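# Transfer 96-well plate from bench spot B1 to nest N1

## Task

Take the 96-well plate off bench position B1 and put it into the raised plate nest N1. It has to lie flat within the nest's locators, with well A1 (at the plate's cut-off corner) in the nest corner labelled A1. Letting it drop a few millimetres into N1 is acceptable, but a much larger drop there fails. The plate must stay correctly placed without the robot holding it, so release it and move the grippers away at the end.

## Robot and tools

ROBOT. Two xArm7-type arms, left_arm and right_arm, each with a two-finger gripper. Either arm may do the job; the idle one can be parked out of the way. Base positions in the scene frame: left_arm at (+0.033, +0.349, 0) m, right_arm at (-0.007, -0.285, 0) m, both nearly unrotated. Joint ranges (rad): waist and both roll joints -6.283 to 6.283, shoulder -2.059 to 2.094, elbow -0.192 to 3.927, wrist pitch -1.693 to 3.142. Load limits (N m): waist and shoulder 47, upper arm roll, elbow and forearm roll 28.2, wrist pitch and wrist roll 18.8; a carried object adds to these.

FRAMES. A single scene frame is used for everything: origin on the table surface midway between the arms, +z up, +x away from the robot over the table, left_arm on the +y side. The arm names do not refer to image left or right. In each gripper's own frame the fingers point along +x and close along y; its reported position is the point between the finger pads, roughly 2 cm short of the fingertips. The fingers project sideways from the wrist flange: with the flange pointing straight down they are level, and wrist roll rotates them about. Reported hand positions may be somewhat off, more so at full reach. Well A1 is the plate's cut-off corner.

execute_actions(actions). actions is a list of actions; each action is a list of 1 to 15 rows, one row per 1/30 s control step; if fewer than 15 rows are given, the final row is repeated to fill 15 steps. Every row has 16 numbers covering both arms even when one is idle: left x, y, z, qw, qx, qy, qz, opening, then the same eight for right. x, y, z are an absolute target for the gripper point in metres and the quaternion (w first) an absolute orientation, both in the scene frame. An action is rejected for both arms if any target lies over 0.6 m from that gripper's current position along any of its own axes; if the first action fails this against the latest reported state, or any action is malformed, nothing runs. To keep an orientation, repeat the same quaternion each row rather than copying the drifting reported one. An empty list just returns state and images. Per control step the commanded pose is clamped to at most 70 mm and 16 degrees from the measured pose, so far targets take several actions; position wins over orientation if both cannot be met.

OPENING is a scale from -1 to 1: +1 fully open (0.150 m between pads), -1 shut (pads still 0.071 m apart). To keep a grip, command a value about 0.04 or more below the current grip_measured. Pads push up to about 20 N each; closing fast can squeeze harder and may bounce open.

move(target, speed, blocking). target is one 16-number row as above: absolute poses for both grippers plus openings, which are applied at the start. Each gripper travels a straight line to its pose; both finish together, lasting 0.5 to 10 s (cut off at 10 s). speed is m/s, 0.002 to 0.5, default 0.25; rotation is capped at twice that in rad/s. Paths ignore obstacles and the other arm, and grippers can lag, wander or overshoot speed, particularly near full extension. Faster contact hits harder, and aiming further past contact presses harder. The result adds a 'move:' line giving the ending (done, off_target, moving, held, fault) and active limits: paced means the pose sent was clipped, held means a check blocked steps, after which motion may jump fast. Distance of each gripper to its pose is also given. With blocking=false the result comes after 0.5 s while motion continues; other moves and execute_actions are refused until an ending is shown, so use wait(0) or stop.

wait(seconds), 0 to 10: lets time pass with last commands held; returns early if a running move finishes. stop(): brakes a running move (needs some distance, more when fast); fingers keep moving. zoom_image(camera, region): camera is cam_high, cam_low, cam_left_wrist or cam_right_wrist; region is [x0, y0, x1, y1] pixels from the top-left, at most 504 by 504. Image sizes: cam_high and cam_low 504x504, wrist cameras 616x616. read_manual(section) returns only licence texts ("licences"). finished_scene(scene) ends the current scene by its number, irreversibly, and reports success.

RESULTS. The state line shows, for left_arm and right_arm, gripper position, quaternion and velocities. 'Hand target' lines are what the controller is currently driving toward. grip_measured is the finger opening on the command scale; the last Joint positions number is the opening in metres; each gripper may read up to about 1 mm off. 'pose unreachable' means a clearance check altered or blocked that arm's command. Step readings list positions at some steps; HELD marks steps where that arm was held back. Joint torques include offsets and noise and are nonzero in free air. MOTOR HOT appears from 65 °C; at 80 °C an OVER-TEMPERATURE FAULT brakes the arm until cool. A TORQUE FAULT (a joint hitting its load limit) backs that joint off, freezes the arm 10 s and drops the rest of the call.

CAUTIONS. To keep an arm still, resend exactly its last reported pose and desired opening each call. Do not let the arms collide or press on each other, or touch the mounting plates and frame behind them. Never knock or set anything off the table. Avoid slips, drops, slams and hard pushes; lower the plate close to the nest before opening. Objects may occasionally be nudged by outside forces. Before finishing, open the gripper, retract, and check the plate sits flat and oriented correctly.

Each tool is called as name(argument=value, ...) on one line, values as JSON.

## Session

I'll start by looking at the scene.

execute_actions(actions=[])

Scene clock: 0.00 s.
left_arm: end_effector_position=(+0.4905, +0.4344, +0.1995) grip_measured=+1.00 end_effector_quat_wxyz=(-0.633, +0.731, -0.188, -0.171) end_effector_velocity=(+0.000, -0.001, +0.000) end_effector_angular_velocity=(-0.001, -0.000, +0.000) | right_arm: end_effector_position=(-0.0054, -0.2503, +0.3922) grip_measured=+0.98 end_effector_quat_wxyz=(-0.574, -0.110, +0.250, +0.772) end_effector_velocity=(-0.000, +0.000, +0.000) end_effector_angular_velocity=(+0.002, +0.003, -0.001)
Joint positions: left_arm=[ 0.277  0.228  0.449  0.855 -1.087  2.165  0.541  0.15 ] | right_arm=[ 1.944 -0.965 -0.184  0.54  -0.531  1.907 -2.575  0.149]
Joint velocities: left_arm=[-0.001 -0.001 -0.    -0.001 -0.002  0.    -0.001  0.   ] | right_arm=[-0.001 -0.001 -0.001  0.001  0.001 -0.001  0.     0.   ]
Joint torques (N m, as the arm reports them, + toward a larger angle): no reading
Motor temperatures (°C, as the motors report them): left_arm=[31 35 30 34 33 33 35] | right_arm=[30 32 33 33 31 32 37]
Hand target (left_arm): +0.491, +0.434, +0.200; -0.633, +0.731, -0.188, -0.171
Hand target (right_arm): -0.005, -0.250, +0.392; -0.574, -0.110, +0.250, +0.772

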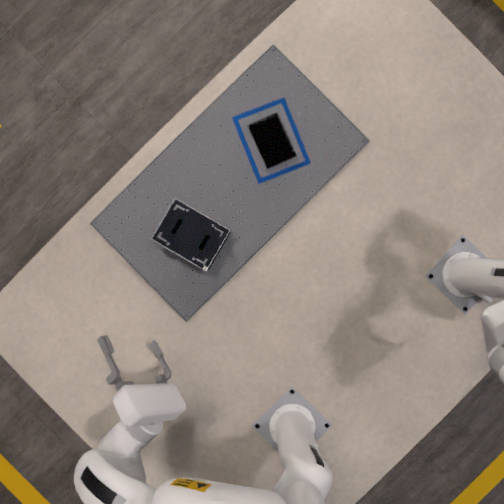

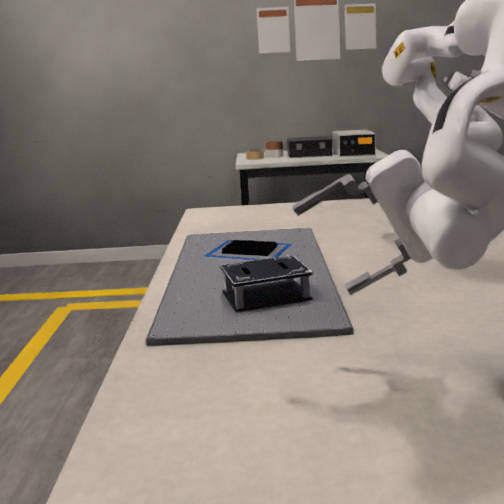

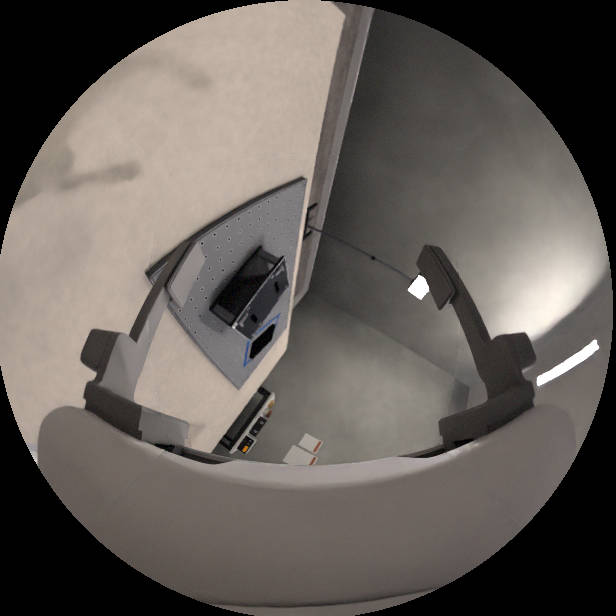

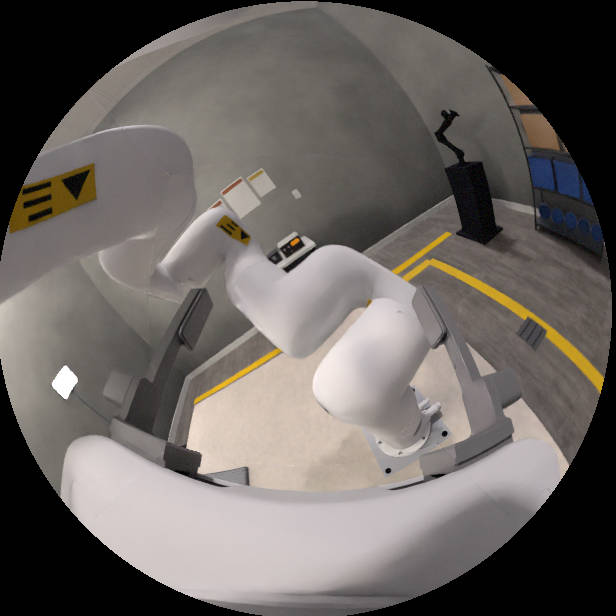

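zoom_image(camera="cam_high", region=[210, 80, 330, 200])

zoom_image(camera="cam_high", region=[135, 180, 255, 300])

zoom_image(camera="cam_low", region=[180, 210, 340, 330])

Region (210, 80, 330, 200) of cam_high's 504x504 image, scaled by 4.200, with more detail than that image has.

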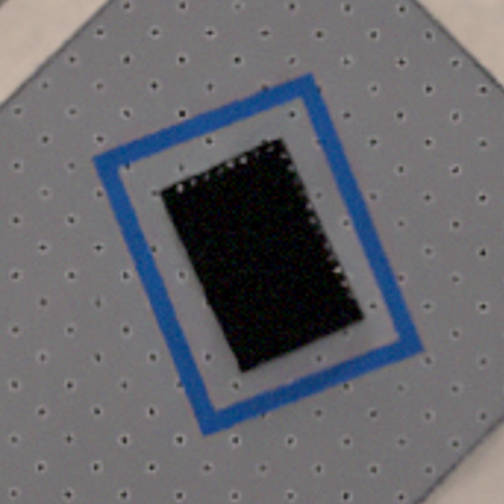

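Region (135, 180, 255, 300) of cam_high's 504x504 image, scaled by 4.200, with more detail than that image has.

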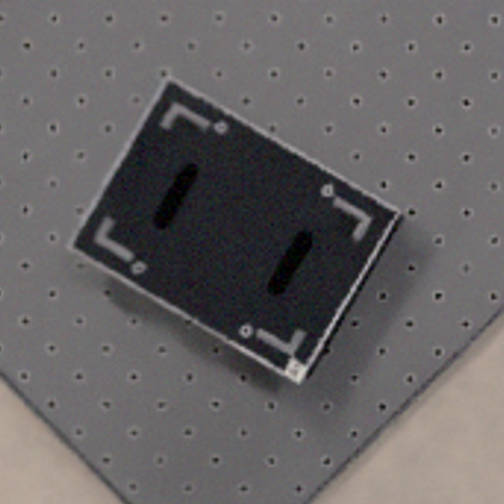

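Region (180, 210, 340, 330) of cam_low's 504x504 image, scaled by 3.150, with more detail than that image has; it fills the top 378 rows of this view, and the rest is white.

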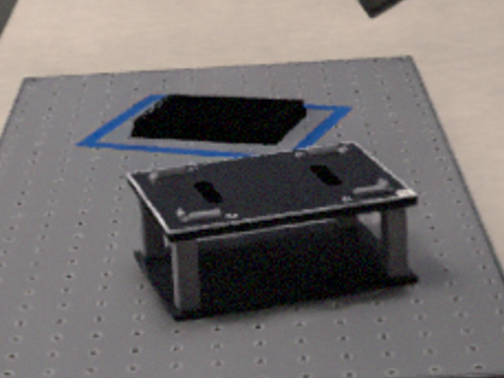

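zoom_image(camera="cam_low", region=[280, 140, 460, 310])

zoom_image(camera="cam_high", region=[70, 310, 210, 450])

zoom_image(camera="cam_left_wrist", region=[60, 170, 340, 450])

Region (280, 140, 460, 310) of cam_low's 504x504 image, scaled by 2.800, with more detail than that image has.

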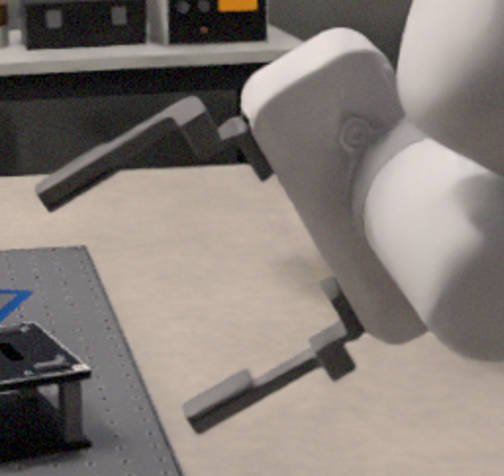

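Region (70, 310, 210, 450) of cam_high's 504x504 image, scaled by 3.600, with more detail than that image has.

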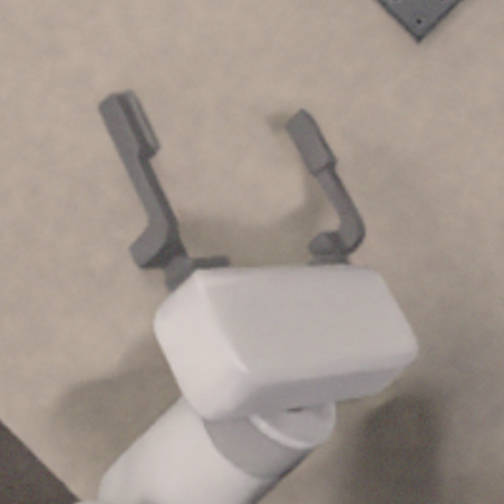

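Region (60, 170, 340, 450) of cam_left_wrist's 616x616 image, scaled by 1.800, with more detail than that image has.

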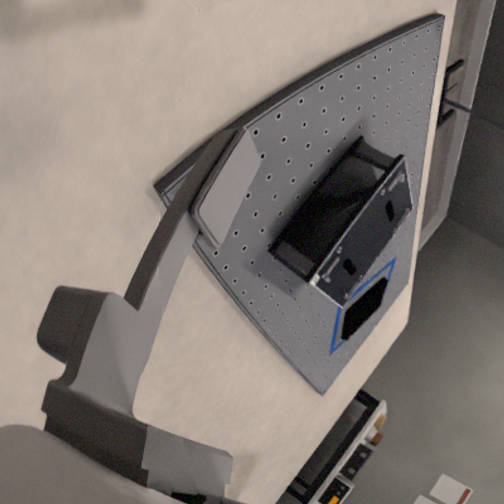

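zoom_image(camera="cam_high", region=[242, 377, 342, 477])

zoom_image(camera="cam_high", region=[404, 225, 504, 325])

zoom_image(camera="cam_high", region=[148, 192, 238, 282])

zoom_image(camera="cam_high", region=[237, 105, 307, 175])

Region (242, 377, 342, 477) of cam_high's 504x504 image, scaled by 5.040, with more detail than that image has.

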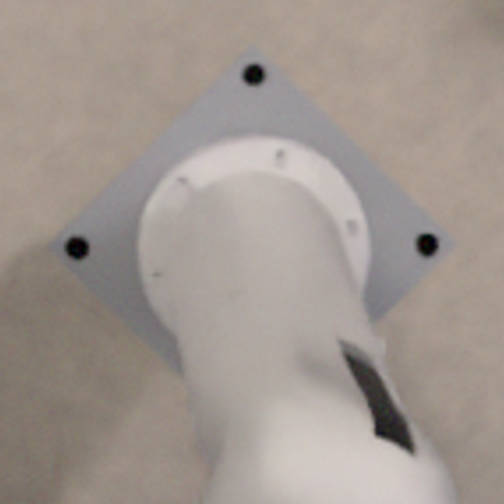

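Region (404, 225, 504, 325) of cam_high's 504x504 image, scaled by 5.040, with more detail than that image has.

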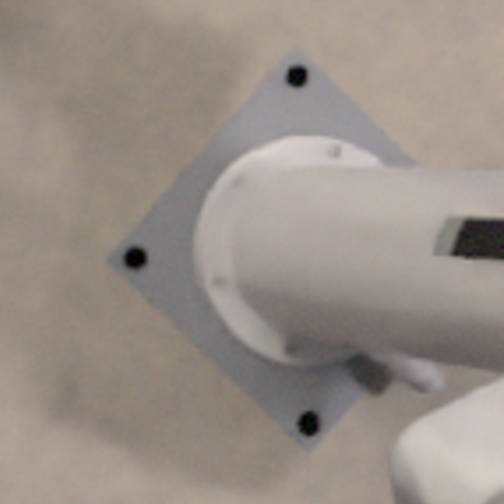

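Region (148, 192, 238, 282) of cam_high's 504x504 image, scaled by 5.600, with more detail than that image has.

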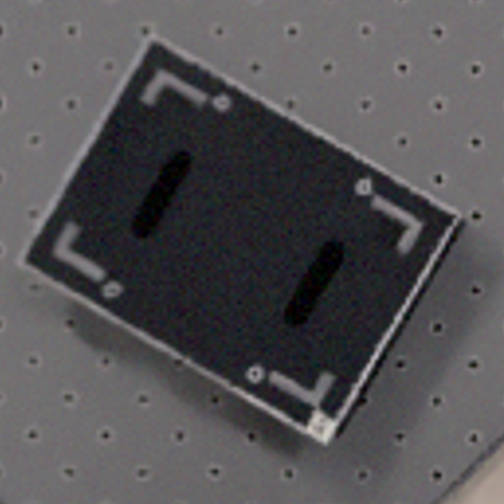

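Region (237, 105, 307, 175) of cam_high's 504x504 image, scaled by 7.200, with more detail than that image has.

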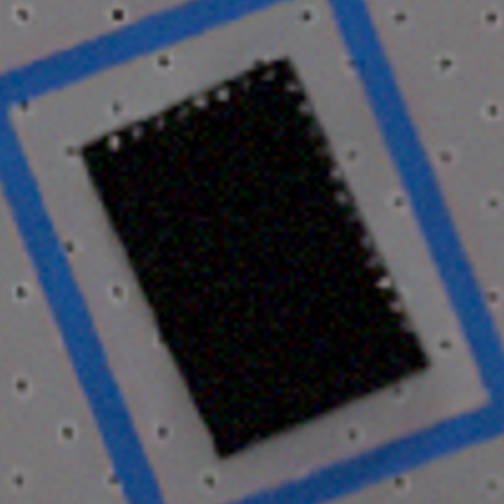

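move(target=[0.62, -0.155, 0.15, 0.9839, 0, 0, -0.1788, 0.2, -0.0054, -0.2503, 0.3922, -0.574, -0.110, 0.250, 0.772, 1.0], speed=0.3)

Scene clock: 23.33 s.
left_arm: end_effector_position=(+0.6214, -0.1573, +0.1522) grip_measured=+0.20 end_effector_quat_wxyz=(+0.983, -0.006, -0.001, -0.181) end_effector_velocity=(-0.000, -0.003, -0.001) end_effector_angular_velocity=(+0.008, +0.005, -0.002) | right_arm: end_effector_position=(-0.0054, -0.2503, +0.3922) grip_measured=+0.98 end_effector_quat_wxyz=(-0.574, -0.110, +0.250, +0.772) end_effector_velocity=(+0.000, -0.000, +0.001) end_effector_angular_velocity=(+0.001, -0.001, -0.001)
Joint positions: left_arm=[-0.789  0.767 -0.01   1.692 -0.004  0.918 -0.423  0.118] | right_arm=[ 1.944 -0.965 -0.184  0.54  -0.531  1.907 -2.575  0.149]
Joint velocities: left_arm=[-0.004  0.011  0.     0.02   0.003  0.02  -0.003  0.   ] | right_arm=[ 0.001 -0.001 -0.001  0.002 -0.002  0.002 -0.    -0.   ]
Joint torques (N m, as the arm reports them, + toward a larger angle): left_arm=[ -0.43 -40.66  -1.79  21.2    0.04  -1.5    0.66] | right_arm=[ 0.45  1.5   3.89 10.48  0.03 -0.4  -0.49]
Motor temperatures (°C, as the motors report them): left_arm=[31 35 30 36 33 33 35] | right_arm=[30 32 33 35 31 32 37]
Hand target (left_arm): +0.621, -0.158, +0.152; +0.983, -0.006, -0.000, -0.181
Hand target (right_arm): -0.005, -0.250, +0.392; -0.574, -0.110, +0.250, +0.772
Off the commanded pose (left_arm): 0.003 m, 1 deg.
Off the commanded pose (right_arm): 0.000 m, 0 deg.
move: done

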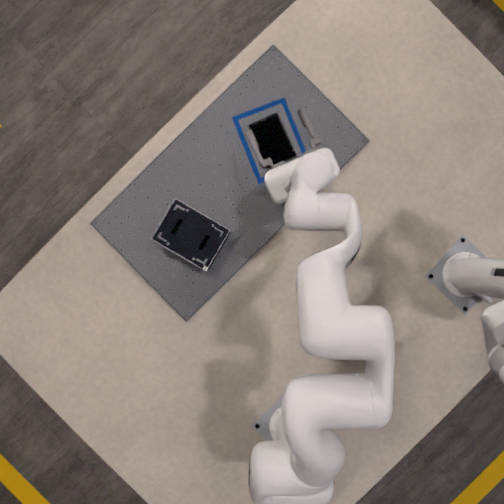

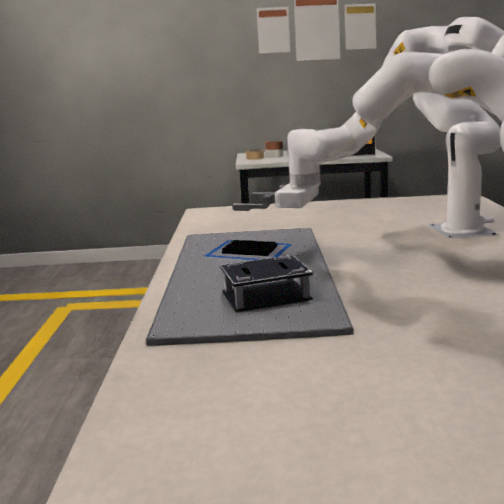

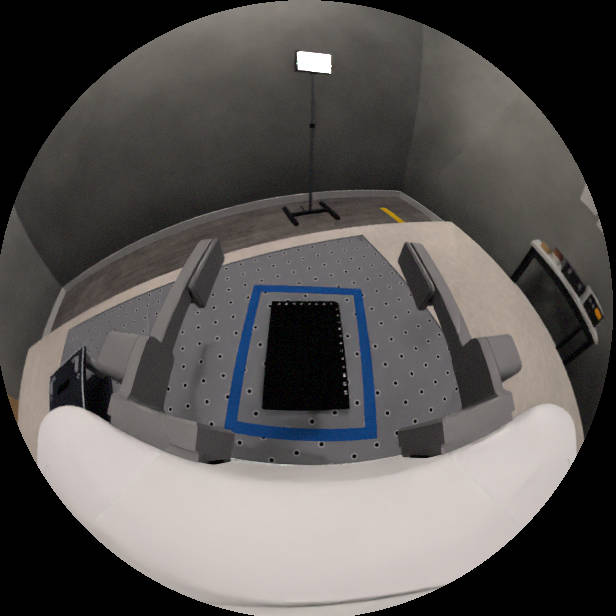

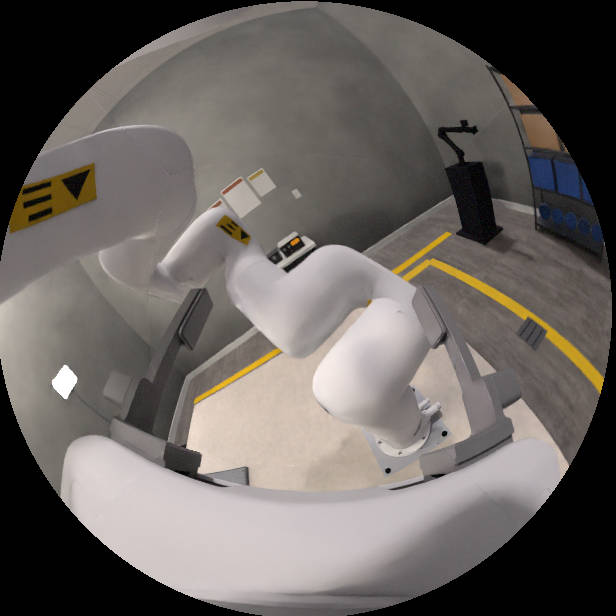

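move(target=[0.637, -0.160, 0.06, 0.9839, 0, 0, -0.1788, 0.1, -0.0054, -0.2503, 0.3922, -0.574, -0.110, 0.250, 0.772, 1.0], speed=0.15)

Scene clock: 24.97 s.
left_arm: end_effector_position=(+0.6373, -0.1604, +0.0608) grip_measured=+0.10 end_effector_quat_wxyz=(+0.984, -0.000, -0.001, -0.179) end_effector_velocity=(+0.001, +0.001, -0.005) end_effector_angular_velocity=(+0.005, +0.004, +0.002) | right_arm: end_effector_position=(-0.0054, -0.2503, +0.3922) grip_measured=+0.98 end_effector_quat_wxyz=(-0.574, -0.110, +0.250, +0.772) end_effector_velocity=(-0.000, -0.000, -0.000) end_effector_angular_velocity=(+0.001, -0.001, +0.001)
Joint positions: left_arm=[-0.783  0.986 -0.003  1.803  0.004  0.816 -0.42   0.114] | right_arm=[ 1.944 -0.965 -0.184  0.54  -0.531  1.907 -2.575  0.149]
Joint velocities: left_arm=[ 0.001  0.01   0.001  0.007 -0.     0.003 -0.     0.   ] | right_arm=[ 0.    -0.001  0.001 -0.001 -0.    -0.    -0.    -0.   ]
Joint torques (N m, as the arm reports them, + toward a larger angle): left_arm=[ -0.51 -43.08  -1.78  20.36   0.06  -1.41   0.49] | right_arm=[ 0.56  1.48  3.86 10.42  0.01 -0.46 -0.51]
Motor temperatures (°C, as the motors report them): left_arm=[31 35 30 36 33 33 35] | right_arm=[30 32 33 35 31 32 37]
Hand target (left_arm): +0.637, -0.160, +0.060; +0.984, +0.000, -0.000, -0.179
Hand target (right_arm): -0.005, -0.250, +0.392; -0.574, -0.110, +0.250, +0.772
Off the commanded pose (left_arm): 0.001 m, 0 deg.
Off the commanded pose (right_arm): 0.000 m, 0 deg.
move: done

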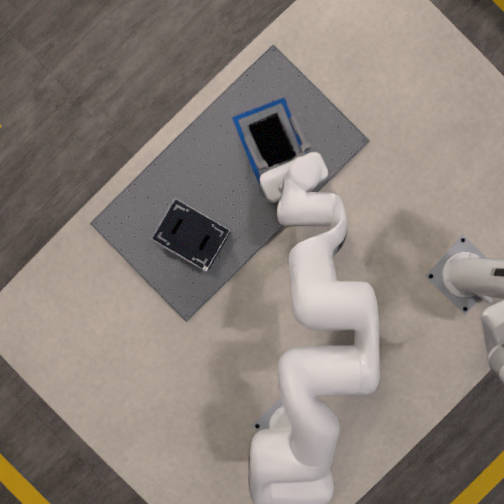

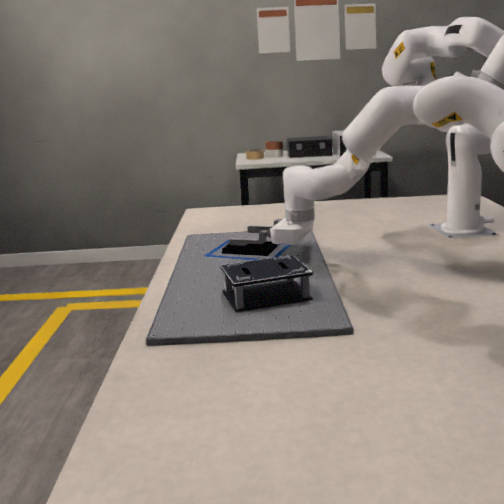

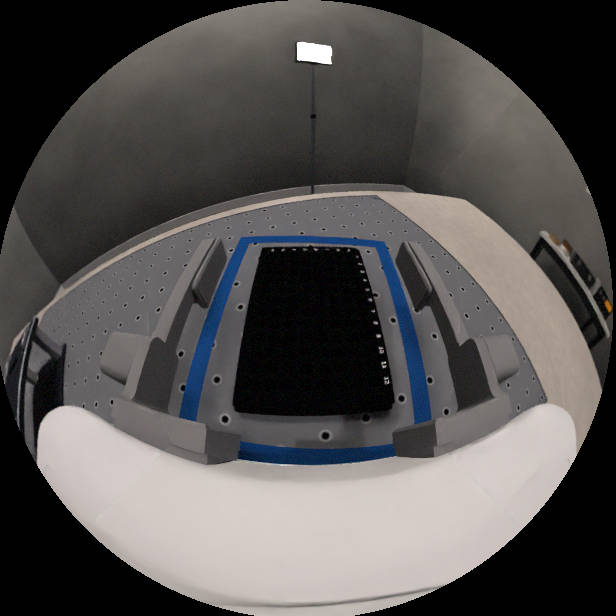

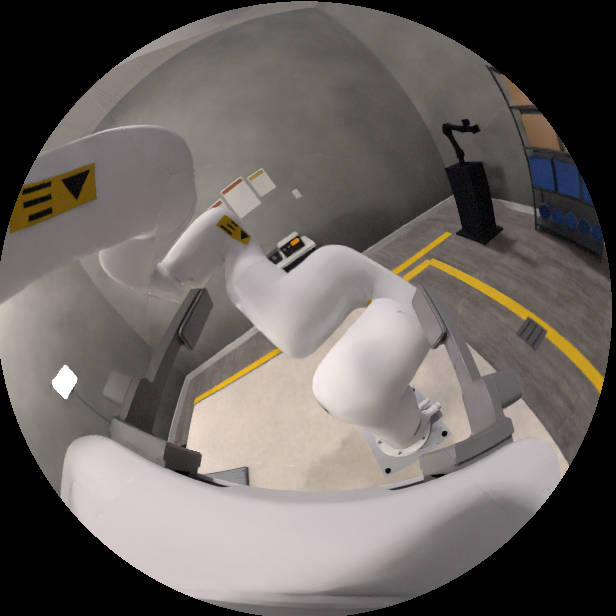

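zoom_image(camera="cam_low", region=[190, 200, 330, 280])

zoom_image(camera="cam_high", region=[225, 90, 345, 210])

zoom_image(camera="cam_left_wrist", region=[150, 210, 480, 480])

Region (190, 200, 330, 280) of cam_low's 504x504 image, scaled by 3.600, with more detail than that image has; it fills the top 288 rows of this view, and the rest is white.

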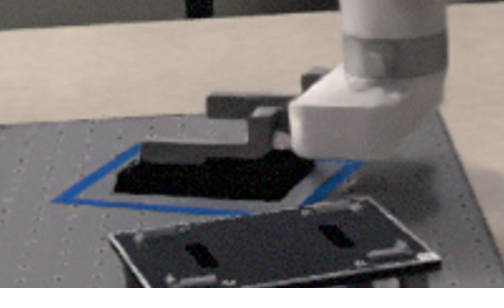

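Region (225, 90, 345, 210) of cam_high's 504x504 image, scaled by 4.200, with more detail than that image has.

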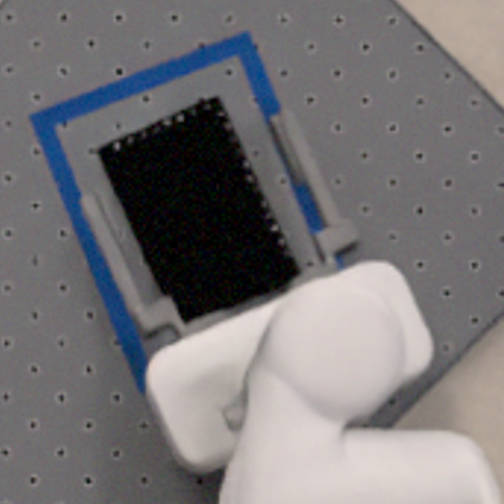

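Region (150, 210, 480, 480) of cam_left_wrist's 616x616 image, scaled by 1.527, with more detail than that image has; it fills the top 412 rows of this view, and the rest is white.

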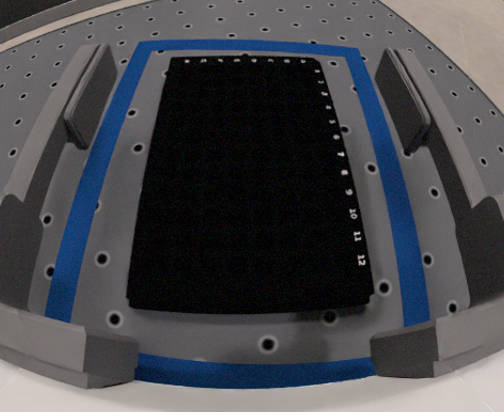

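move(target=[0.645, -0.163, 0.040, 0.9839, 0, 0, -0.1788, 0.0, -0.0054, -0.2503, 0.3922, -0.574, -0.110, 0.250, 0.772, 1.0], speed=0.05)

zoom_image(camera="cam_low", region=[200, 210, 320, 270])

zoom_image(camera="cam_high", region=[225, 90, 345, 210])

zoom_image(camera="cam_left_wrist", region=[150, 210, 480, 480])

Scene clock: 28.73 s.
left_arm: end_effector_position=(+0.6449, -0.1631, +0.0405) grip_measured=+0.00 end_effector_quat_wxyz=(+0.984, -0.000, -0.000, -0.179) end_effector_velocity=(+0.002, -0.001, +0.001) end_effector_angular_velocity=(-0.003, -0.002, +0.001) | right_arm: end_effector_position=(-0.0054, -0.2503, +0.3922) grip_measured=+0.98 end_effector_quat_wxyz=(-0.574, -0.110, +0.250, +0.772) end_effector_velocity=(-0.000, +0.000, -0.000) end_effector_angular_velocity=(+0.002, -0.000, -0.001)
Joint positions: left_arm=[-0.778  1.057 -0.003  1.873  0.003  0.815 -0.414  0.111] | right_arm=[ 1.944 -0.965 -0.184  0.54  -0.531  1.907 -2.575  0.149]
Joint velocities: left_arm=[ 0.001  0.007 -0.     0.013 -0.001  0.003  0.    -0.   ] | right_arm=[-0.     0.    -0.    -0.    -0.001 -0.002  0.001 -0.   ]
Joint torques (N m, as the arm reports them, + toward a larger angle): left_arm=[ -0.04 -43.18  -1.68  20.21   0.13  -1.41   0.55] | right_arm=[ 0.44  1.5   3.9  10.42  0.08 -0.44 -0.51]
Motor temperatures (°C, as the motors report them): left_arm=[31 35 30 36 33 33 35] | right_arm=[30 32 33 35 31 32 37]
Hand target (left_arm): +0.645, -0.163, +0.040; +0.984, +0.000, -0.000, -0.179
Hand target (right_arm): -0.005, -0.250, +0.392; -0.574, -0.110, +0.250, +0.772
Off the commanded pose (left_arm): 0.001 m, 0 deg.
Off the commanded pose (right_arm): 0.000 m, 0 deg.
move: done

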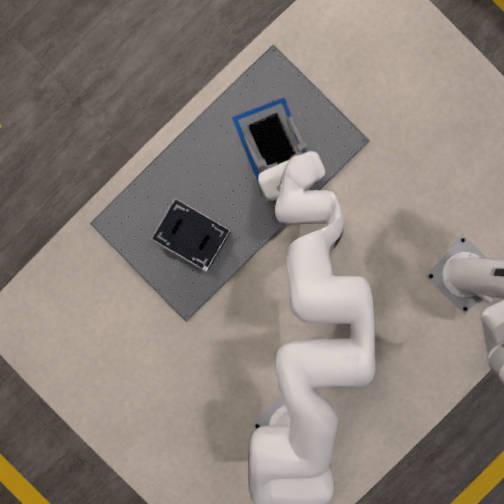

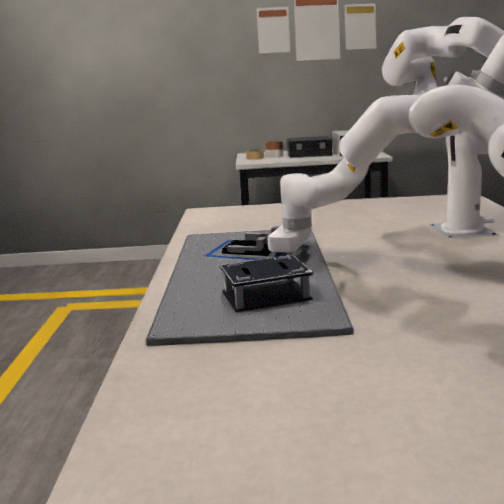

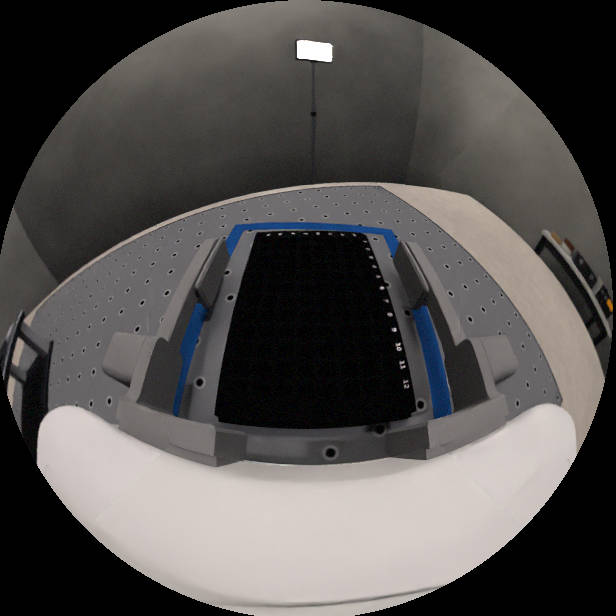

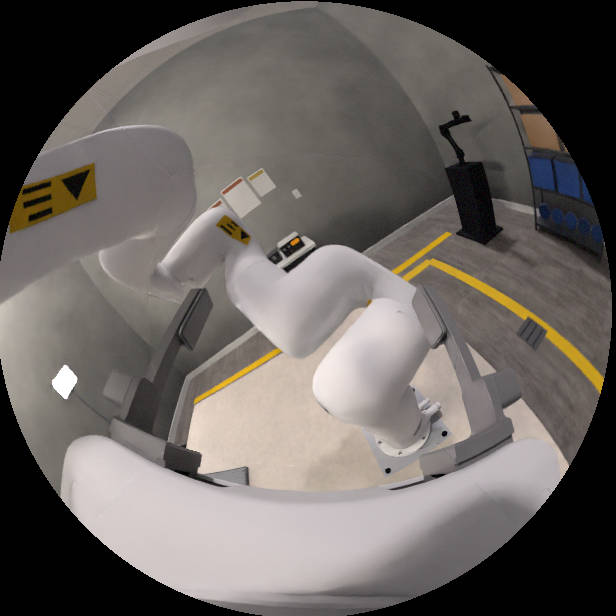

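Region (200, 210, 320, 270) of cam_low's 504x504 image, scaled by 4.200, with more detail than that image has.

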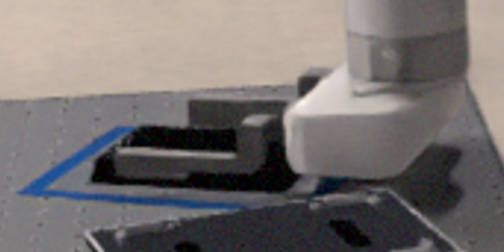

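Region (225, 90, 345, 210) of cam_high's 504x504 image, scaled by 4.200, with more detail than that image has.

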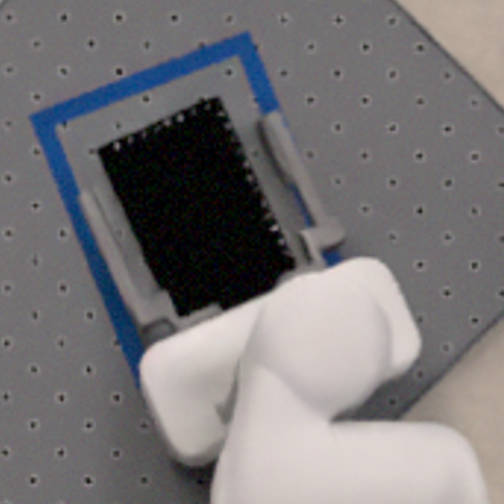

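Region (150, 210, 480, 480) of cam_left_wrist's 616x616 image, scaled by 1.527, with more detail than that image has; it fills the top 412 rows of this view, and the rest is white.

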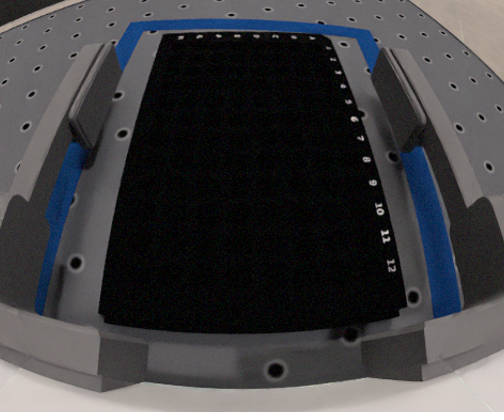

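execute_actions(actions=[[[0.645,-0.163,0.039,0.9839,0,0,-0.1788,-0.1,-0.0054,-0.2503,0.3922,-0.574,-0.110,0.250,0.772,1.0],[0.645,-0.163,0.038,0.9839,0,0,-0.1788,-0.1,-0.0054,-0.2503,0.3922,-0.574,-0.110,0.250,0.772,1.0],[0.645,-0.163,0.037,0.9839,0,0,-0.1788,-0.15,-0.0054,-0.2503,0.3922,-0.574,-0.110,0.250,0.772,1.0],[0.645,-0.163,0.036,0.9839,0,0,-0.1788,-0.15,-0.0054,-0.2503,0.3922,-0.574,-0.110,0.250,0.772,1.0],[0.645,-0.163,0.035,0.9839,0,0,-0.1788,-0.2,-0.0054,-0.2503,0.3922,-0.574,-0.110,0.250,0.772,1.0],[0.645,-0.163,0.034,0.9839,0,0,-0.1788,-0.2,-0.0054,-0.2503,0.3922,-0.574,-0.110,0.250,0.772,1.0],[0.645,-0.163,0.033,0.9839,0,0,-0.1788,-0.25,-0.0054,-0.2503,0.3922,-0.574,-0.110,0.250,0.772,1.0],[0.645,-0.163,0.033,0.9839,0,0,-0.1788,-0.25,-0.0054,-0.2503,0.3922,-0.574,-0.110,0.250,0.772,1.0],[0.645,-0.163,0.033,0.9839,0,0,-0.1788,-0.3,-0.0054,-0.2503,0.3922,-0.574,-0.110,0.250,0.772,1.0],[0.645,-0.163,0.033,0.9839,0,0,-0.1788,-0.3,-0.0054,-0.2503,0.3922,-0.574,-0.110,0.250,0.772,1.0],[0.645,-0.163,0.033,0.9839,0,0,-0.1788,-0.35,-0.0054,-0.2503,0.3922,-0.574,-0.110,0.250,0.772,1.0],[0.645,-0.163,0.033,0.9839,0,0,-0.1788,-0.4,-0.0054,-0.2503,0.3922,-0.574,-0.110,0.250,0.772,1.0],[0.645,-0.163,0.033,0.9839,0,0,-0.1788,-0.45,-0.0054,-0.2503,0.3922,-0.574,-0.110,0.250,0.772,1.0]]])

wait(seconds=0.3)

zoom_image(camera="cam_low", region=[200, 210, 320, 270])

zoom_image(camera="cam_left_wrist", region=[150, 200, 480, 470])

Scene clock: 31.47 s.
left_arm: end_effector_position=(+0.6450, -0.1630, +0.0331) grip_measured=-0.41 end_effector_quat_wxyz=(+0.984, +0.000, +0.000, -0.179) end_effector_velocity=(+0.001, -0.003, +0.002) end_effector_angular_velocity=(-0.006, -0.007, -0.003) | right_arm: end_effector_position=(-0.0054, -0.2503, +0.3922) grip_measured=+0.98 end_effector_quat_wxyz=(-0.574, -0.110, +0.250, +0.772) end_effector_velocity=(-0.000, +0.000, +0.000) end_effector_angular_velocity=(+0.003, +0.002, -0.001)
Joint positions: left_arm=[-0.777  1.074 -0.003  1.881  0.003  0.807 -0.414  0.094] | right_arm=[ 1.944 -0.965 -0.184  0.54  -0.531  1.907 -2.575  0.149]
Joint velocities: left_arm=[-0.001  0.004  0.     0.009  0.001 -0.004  0.001 -0.021] | right_arm=[-0.    -0.    -0.001  0.002  0.001 -0.001  0.001  0.   ]
Joint torques (N m, as the arm reports them, + toward a larger angle): left_arm=[ -0.27 -43.81  -1.68  19.91   0.14  -1.39   0.6 ] | right_arm=[ 0.44  1.51  3.9  10.42  0.05 -0.5  -0.6 ]
Motor temperatures (°C, as the motors report them): left_arm=[31 36 30 36 33 33 35] | right_arm=[30 32 33 35 31 32 37]
Hand target (left_arm): +0.645, -0.163, +0.033; +0.984, +0.000, -0.000, -0.179
Hand target (right_arm): -0.005, -0.250, +0.392; -0.574, -0.110, +0.250, +0.772
Off the commanded pose (left_arm): 0.000 m, 0 deg.
Off the commanded pose (right_arm): 0.000 m, 0 deg.
Step readings (end_effector_position):
0: left_arm (+0.6450, -0.1631, +0.0400) | right_arm (-0.0054, -0.2503, +0.3922)
1: left_arm (+0.6450, -0.1631, +0.0400) | right_arm (-0.0054, -0.2503, +0.3922)
2: left_arm (+0.6450, -0.1631, +0.0400) | right_arm (-0.0054, -0.2503, +0.3922)
4: left_arm (+0.6451, -0.1632, +0.0394) | right_arm (-0.0054, -0.2503, +0.3922)
8: left_arm (+0.6450, -0.1630, +0.0360) | right_arm (-0.0054, -0.2503, +0.3922)
15: end_effector_position above

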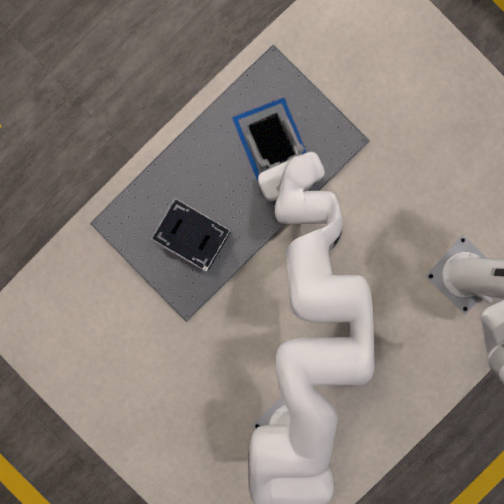

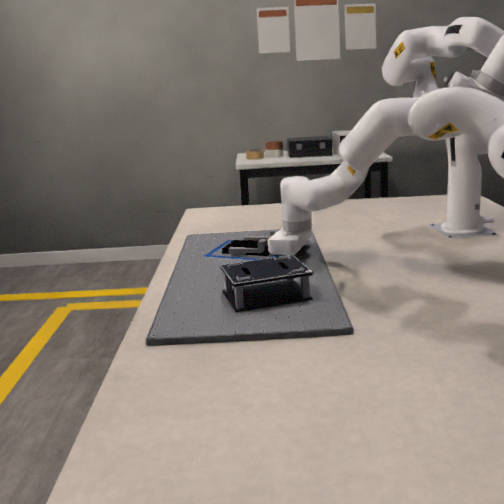

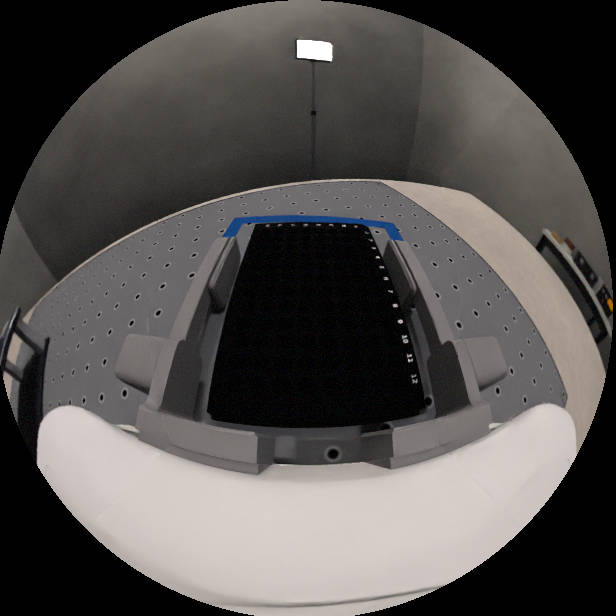

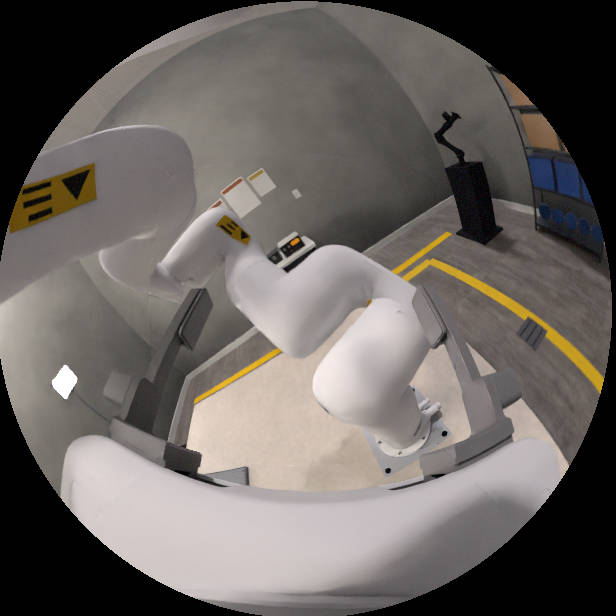

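Scene clock: 31.77 s.
left_arm: end_effector_position=(+0.6450, -0.1630, +0.0330) grip_measured=-0.45 end_effector_quat_wxyz=(+0.984, +0.000, -0.000, -0.179) end_effector_velocity=(+0.000, +0.001, -0.001) end_effector_angular_velocity=(+0.001, +0.000, +0.000) | right_arm: end_effector_position=(-0.0054, -0.2503, +0.3922) grip_measured=+0.98 end_effector_quat_wxyz=(-0.574, -0.110, +0.250, +0.772) end_effector_velocity=(-0.000, -0.000, +0.000) end_effector_angular_velocity=(+0.002, +0.003, +0.001)
Joint positions: left_arm=[-0.777  1.074 -0.003  1.881  0.003  0.807 -0.414  0.093] | right_arm=[ 1.944 -0.965 -0.184  0.54  -0.531  1.907 -2.575  0.149]
Joint velocities: left_arm=[ 0.     0.001  0.001 -0.     0.    -0.     0.    -0.   ] | right_arm=[-0.    -0.001  0.     0.001  0.002 -0.001 -0.001  0.   ]
Joint torques (N m, as the arm reports them, + toward a larger angle): left_arm=[ -0.43 -43.63  -1.83  20.16   0.16  -1.38   0.55] | right_arm=[ 0.51  1.51  3.73 10.47  0.04 -0.48 -0.56]
Motor temperatures (°C, as the motors report them): left_arm=[31 36 30 36 33 33 35] | right_arm=[30 32 33 35 31 32 37]
Hand target (left_arm): +0.645, -0.163, +0.033; +0.984, +0.000, -0.000, -0.179
Hand target (right_arm): -0.005, -0.250, +0.392; -0.574, -0.110, +0.250, +0.772
Off the commanded pose (left_arm): 0.000 m, 0 deg.
Off the commanded pose (right_arm): 0.000 m, 0 deg.
wait: 0.30 s; at rest by 0.27 s

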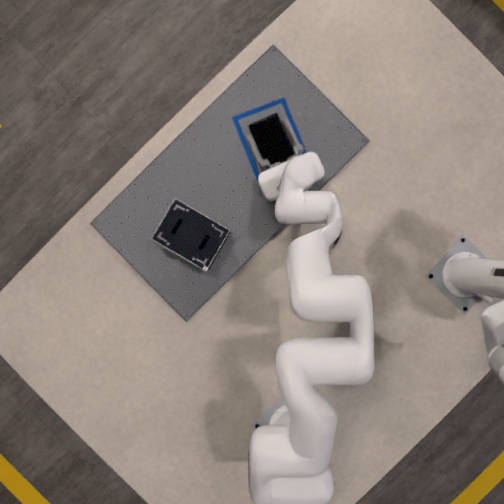

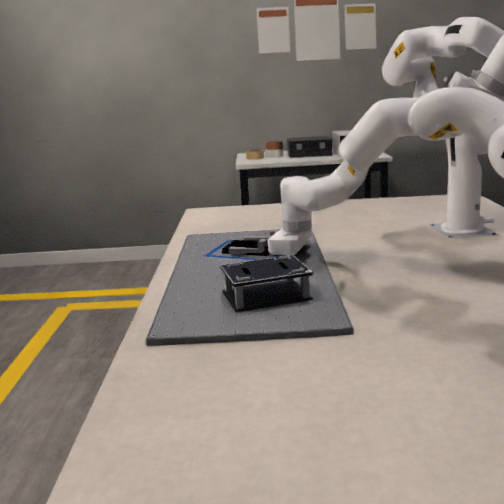

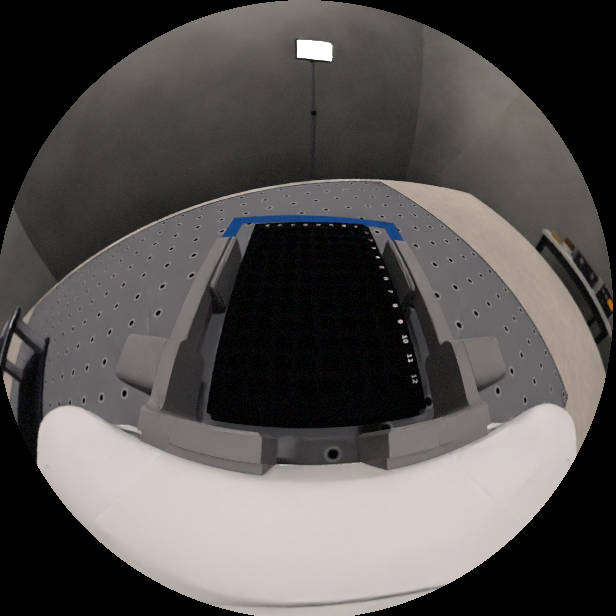

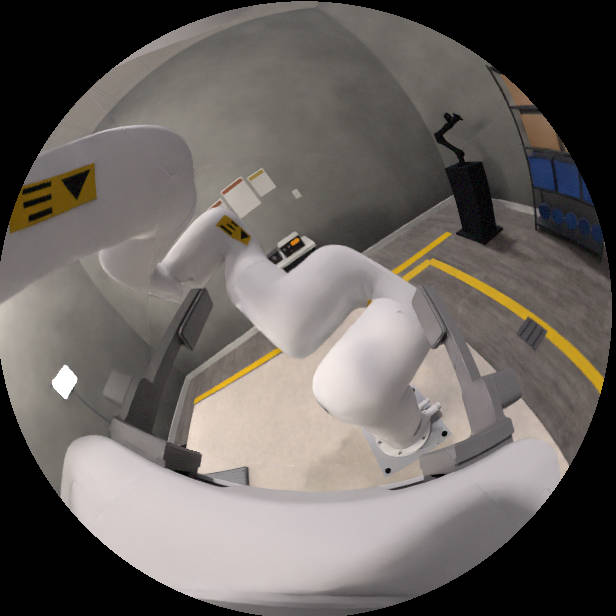

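Region (200, 210, 320, 270) of cam_low's 504x504 image, scaled by 4.200, with more detail than that image has.

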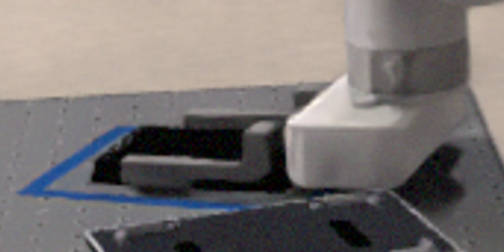

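Region (150, 200, 480, 470) of cam_left_wrist's 616x616 image, scaled by 1.527, with more detail than that image has; it fills the top 412 rows of this view, and the rest is white.

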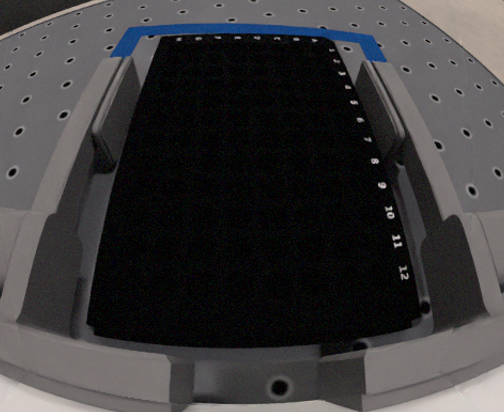

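zoom_image(camera="cam_left_wrist", region=[190, 210, 290, 330])

zoom_image(camera="cam_left_wrist", region=[340, 210, 440, 330])

zoom_image(camera="cam_low", region=[215, 230, 275, 265])

Region (190, 210, 290, 330) of cam_left_wrist's 616x616 image, scaled by 4.200, with more detail than that image has.

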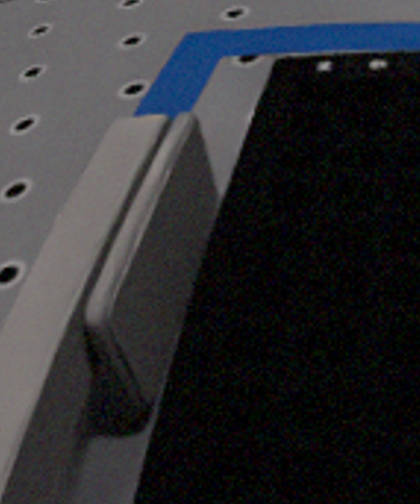

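Region (340, 210, 440, 330) of cam_left_wrist's 616x616 image, scaled by 4.200, with more detail than that image has.

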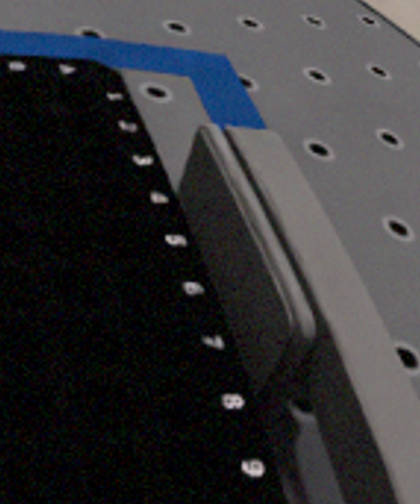

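Region (215, 230, 275, 265) of cam_low's 504x504 image, scaled by 8.400, with more detail than that image has; it fills the top 294 rows of this view, and the rest is white.

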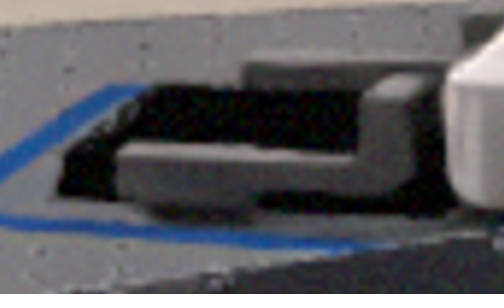

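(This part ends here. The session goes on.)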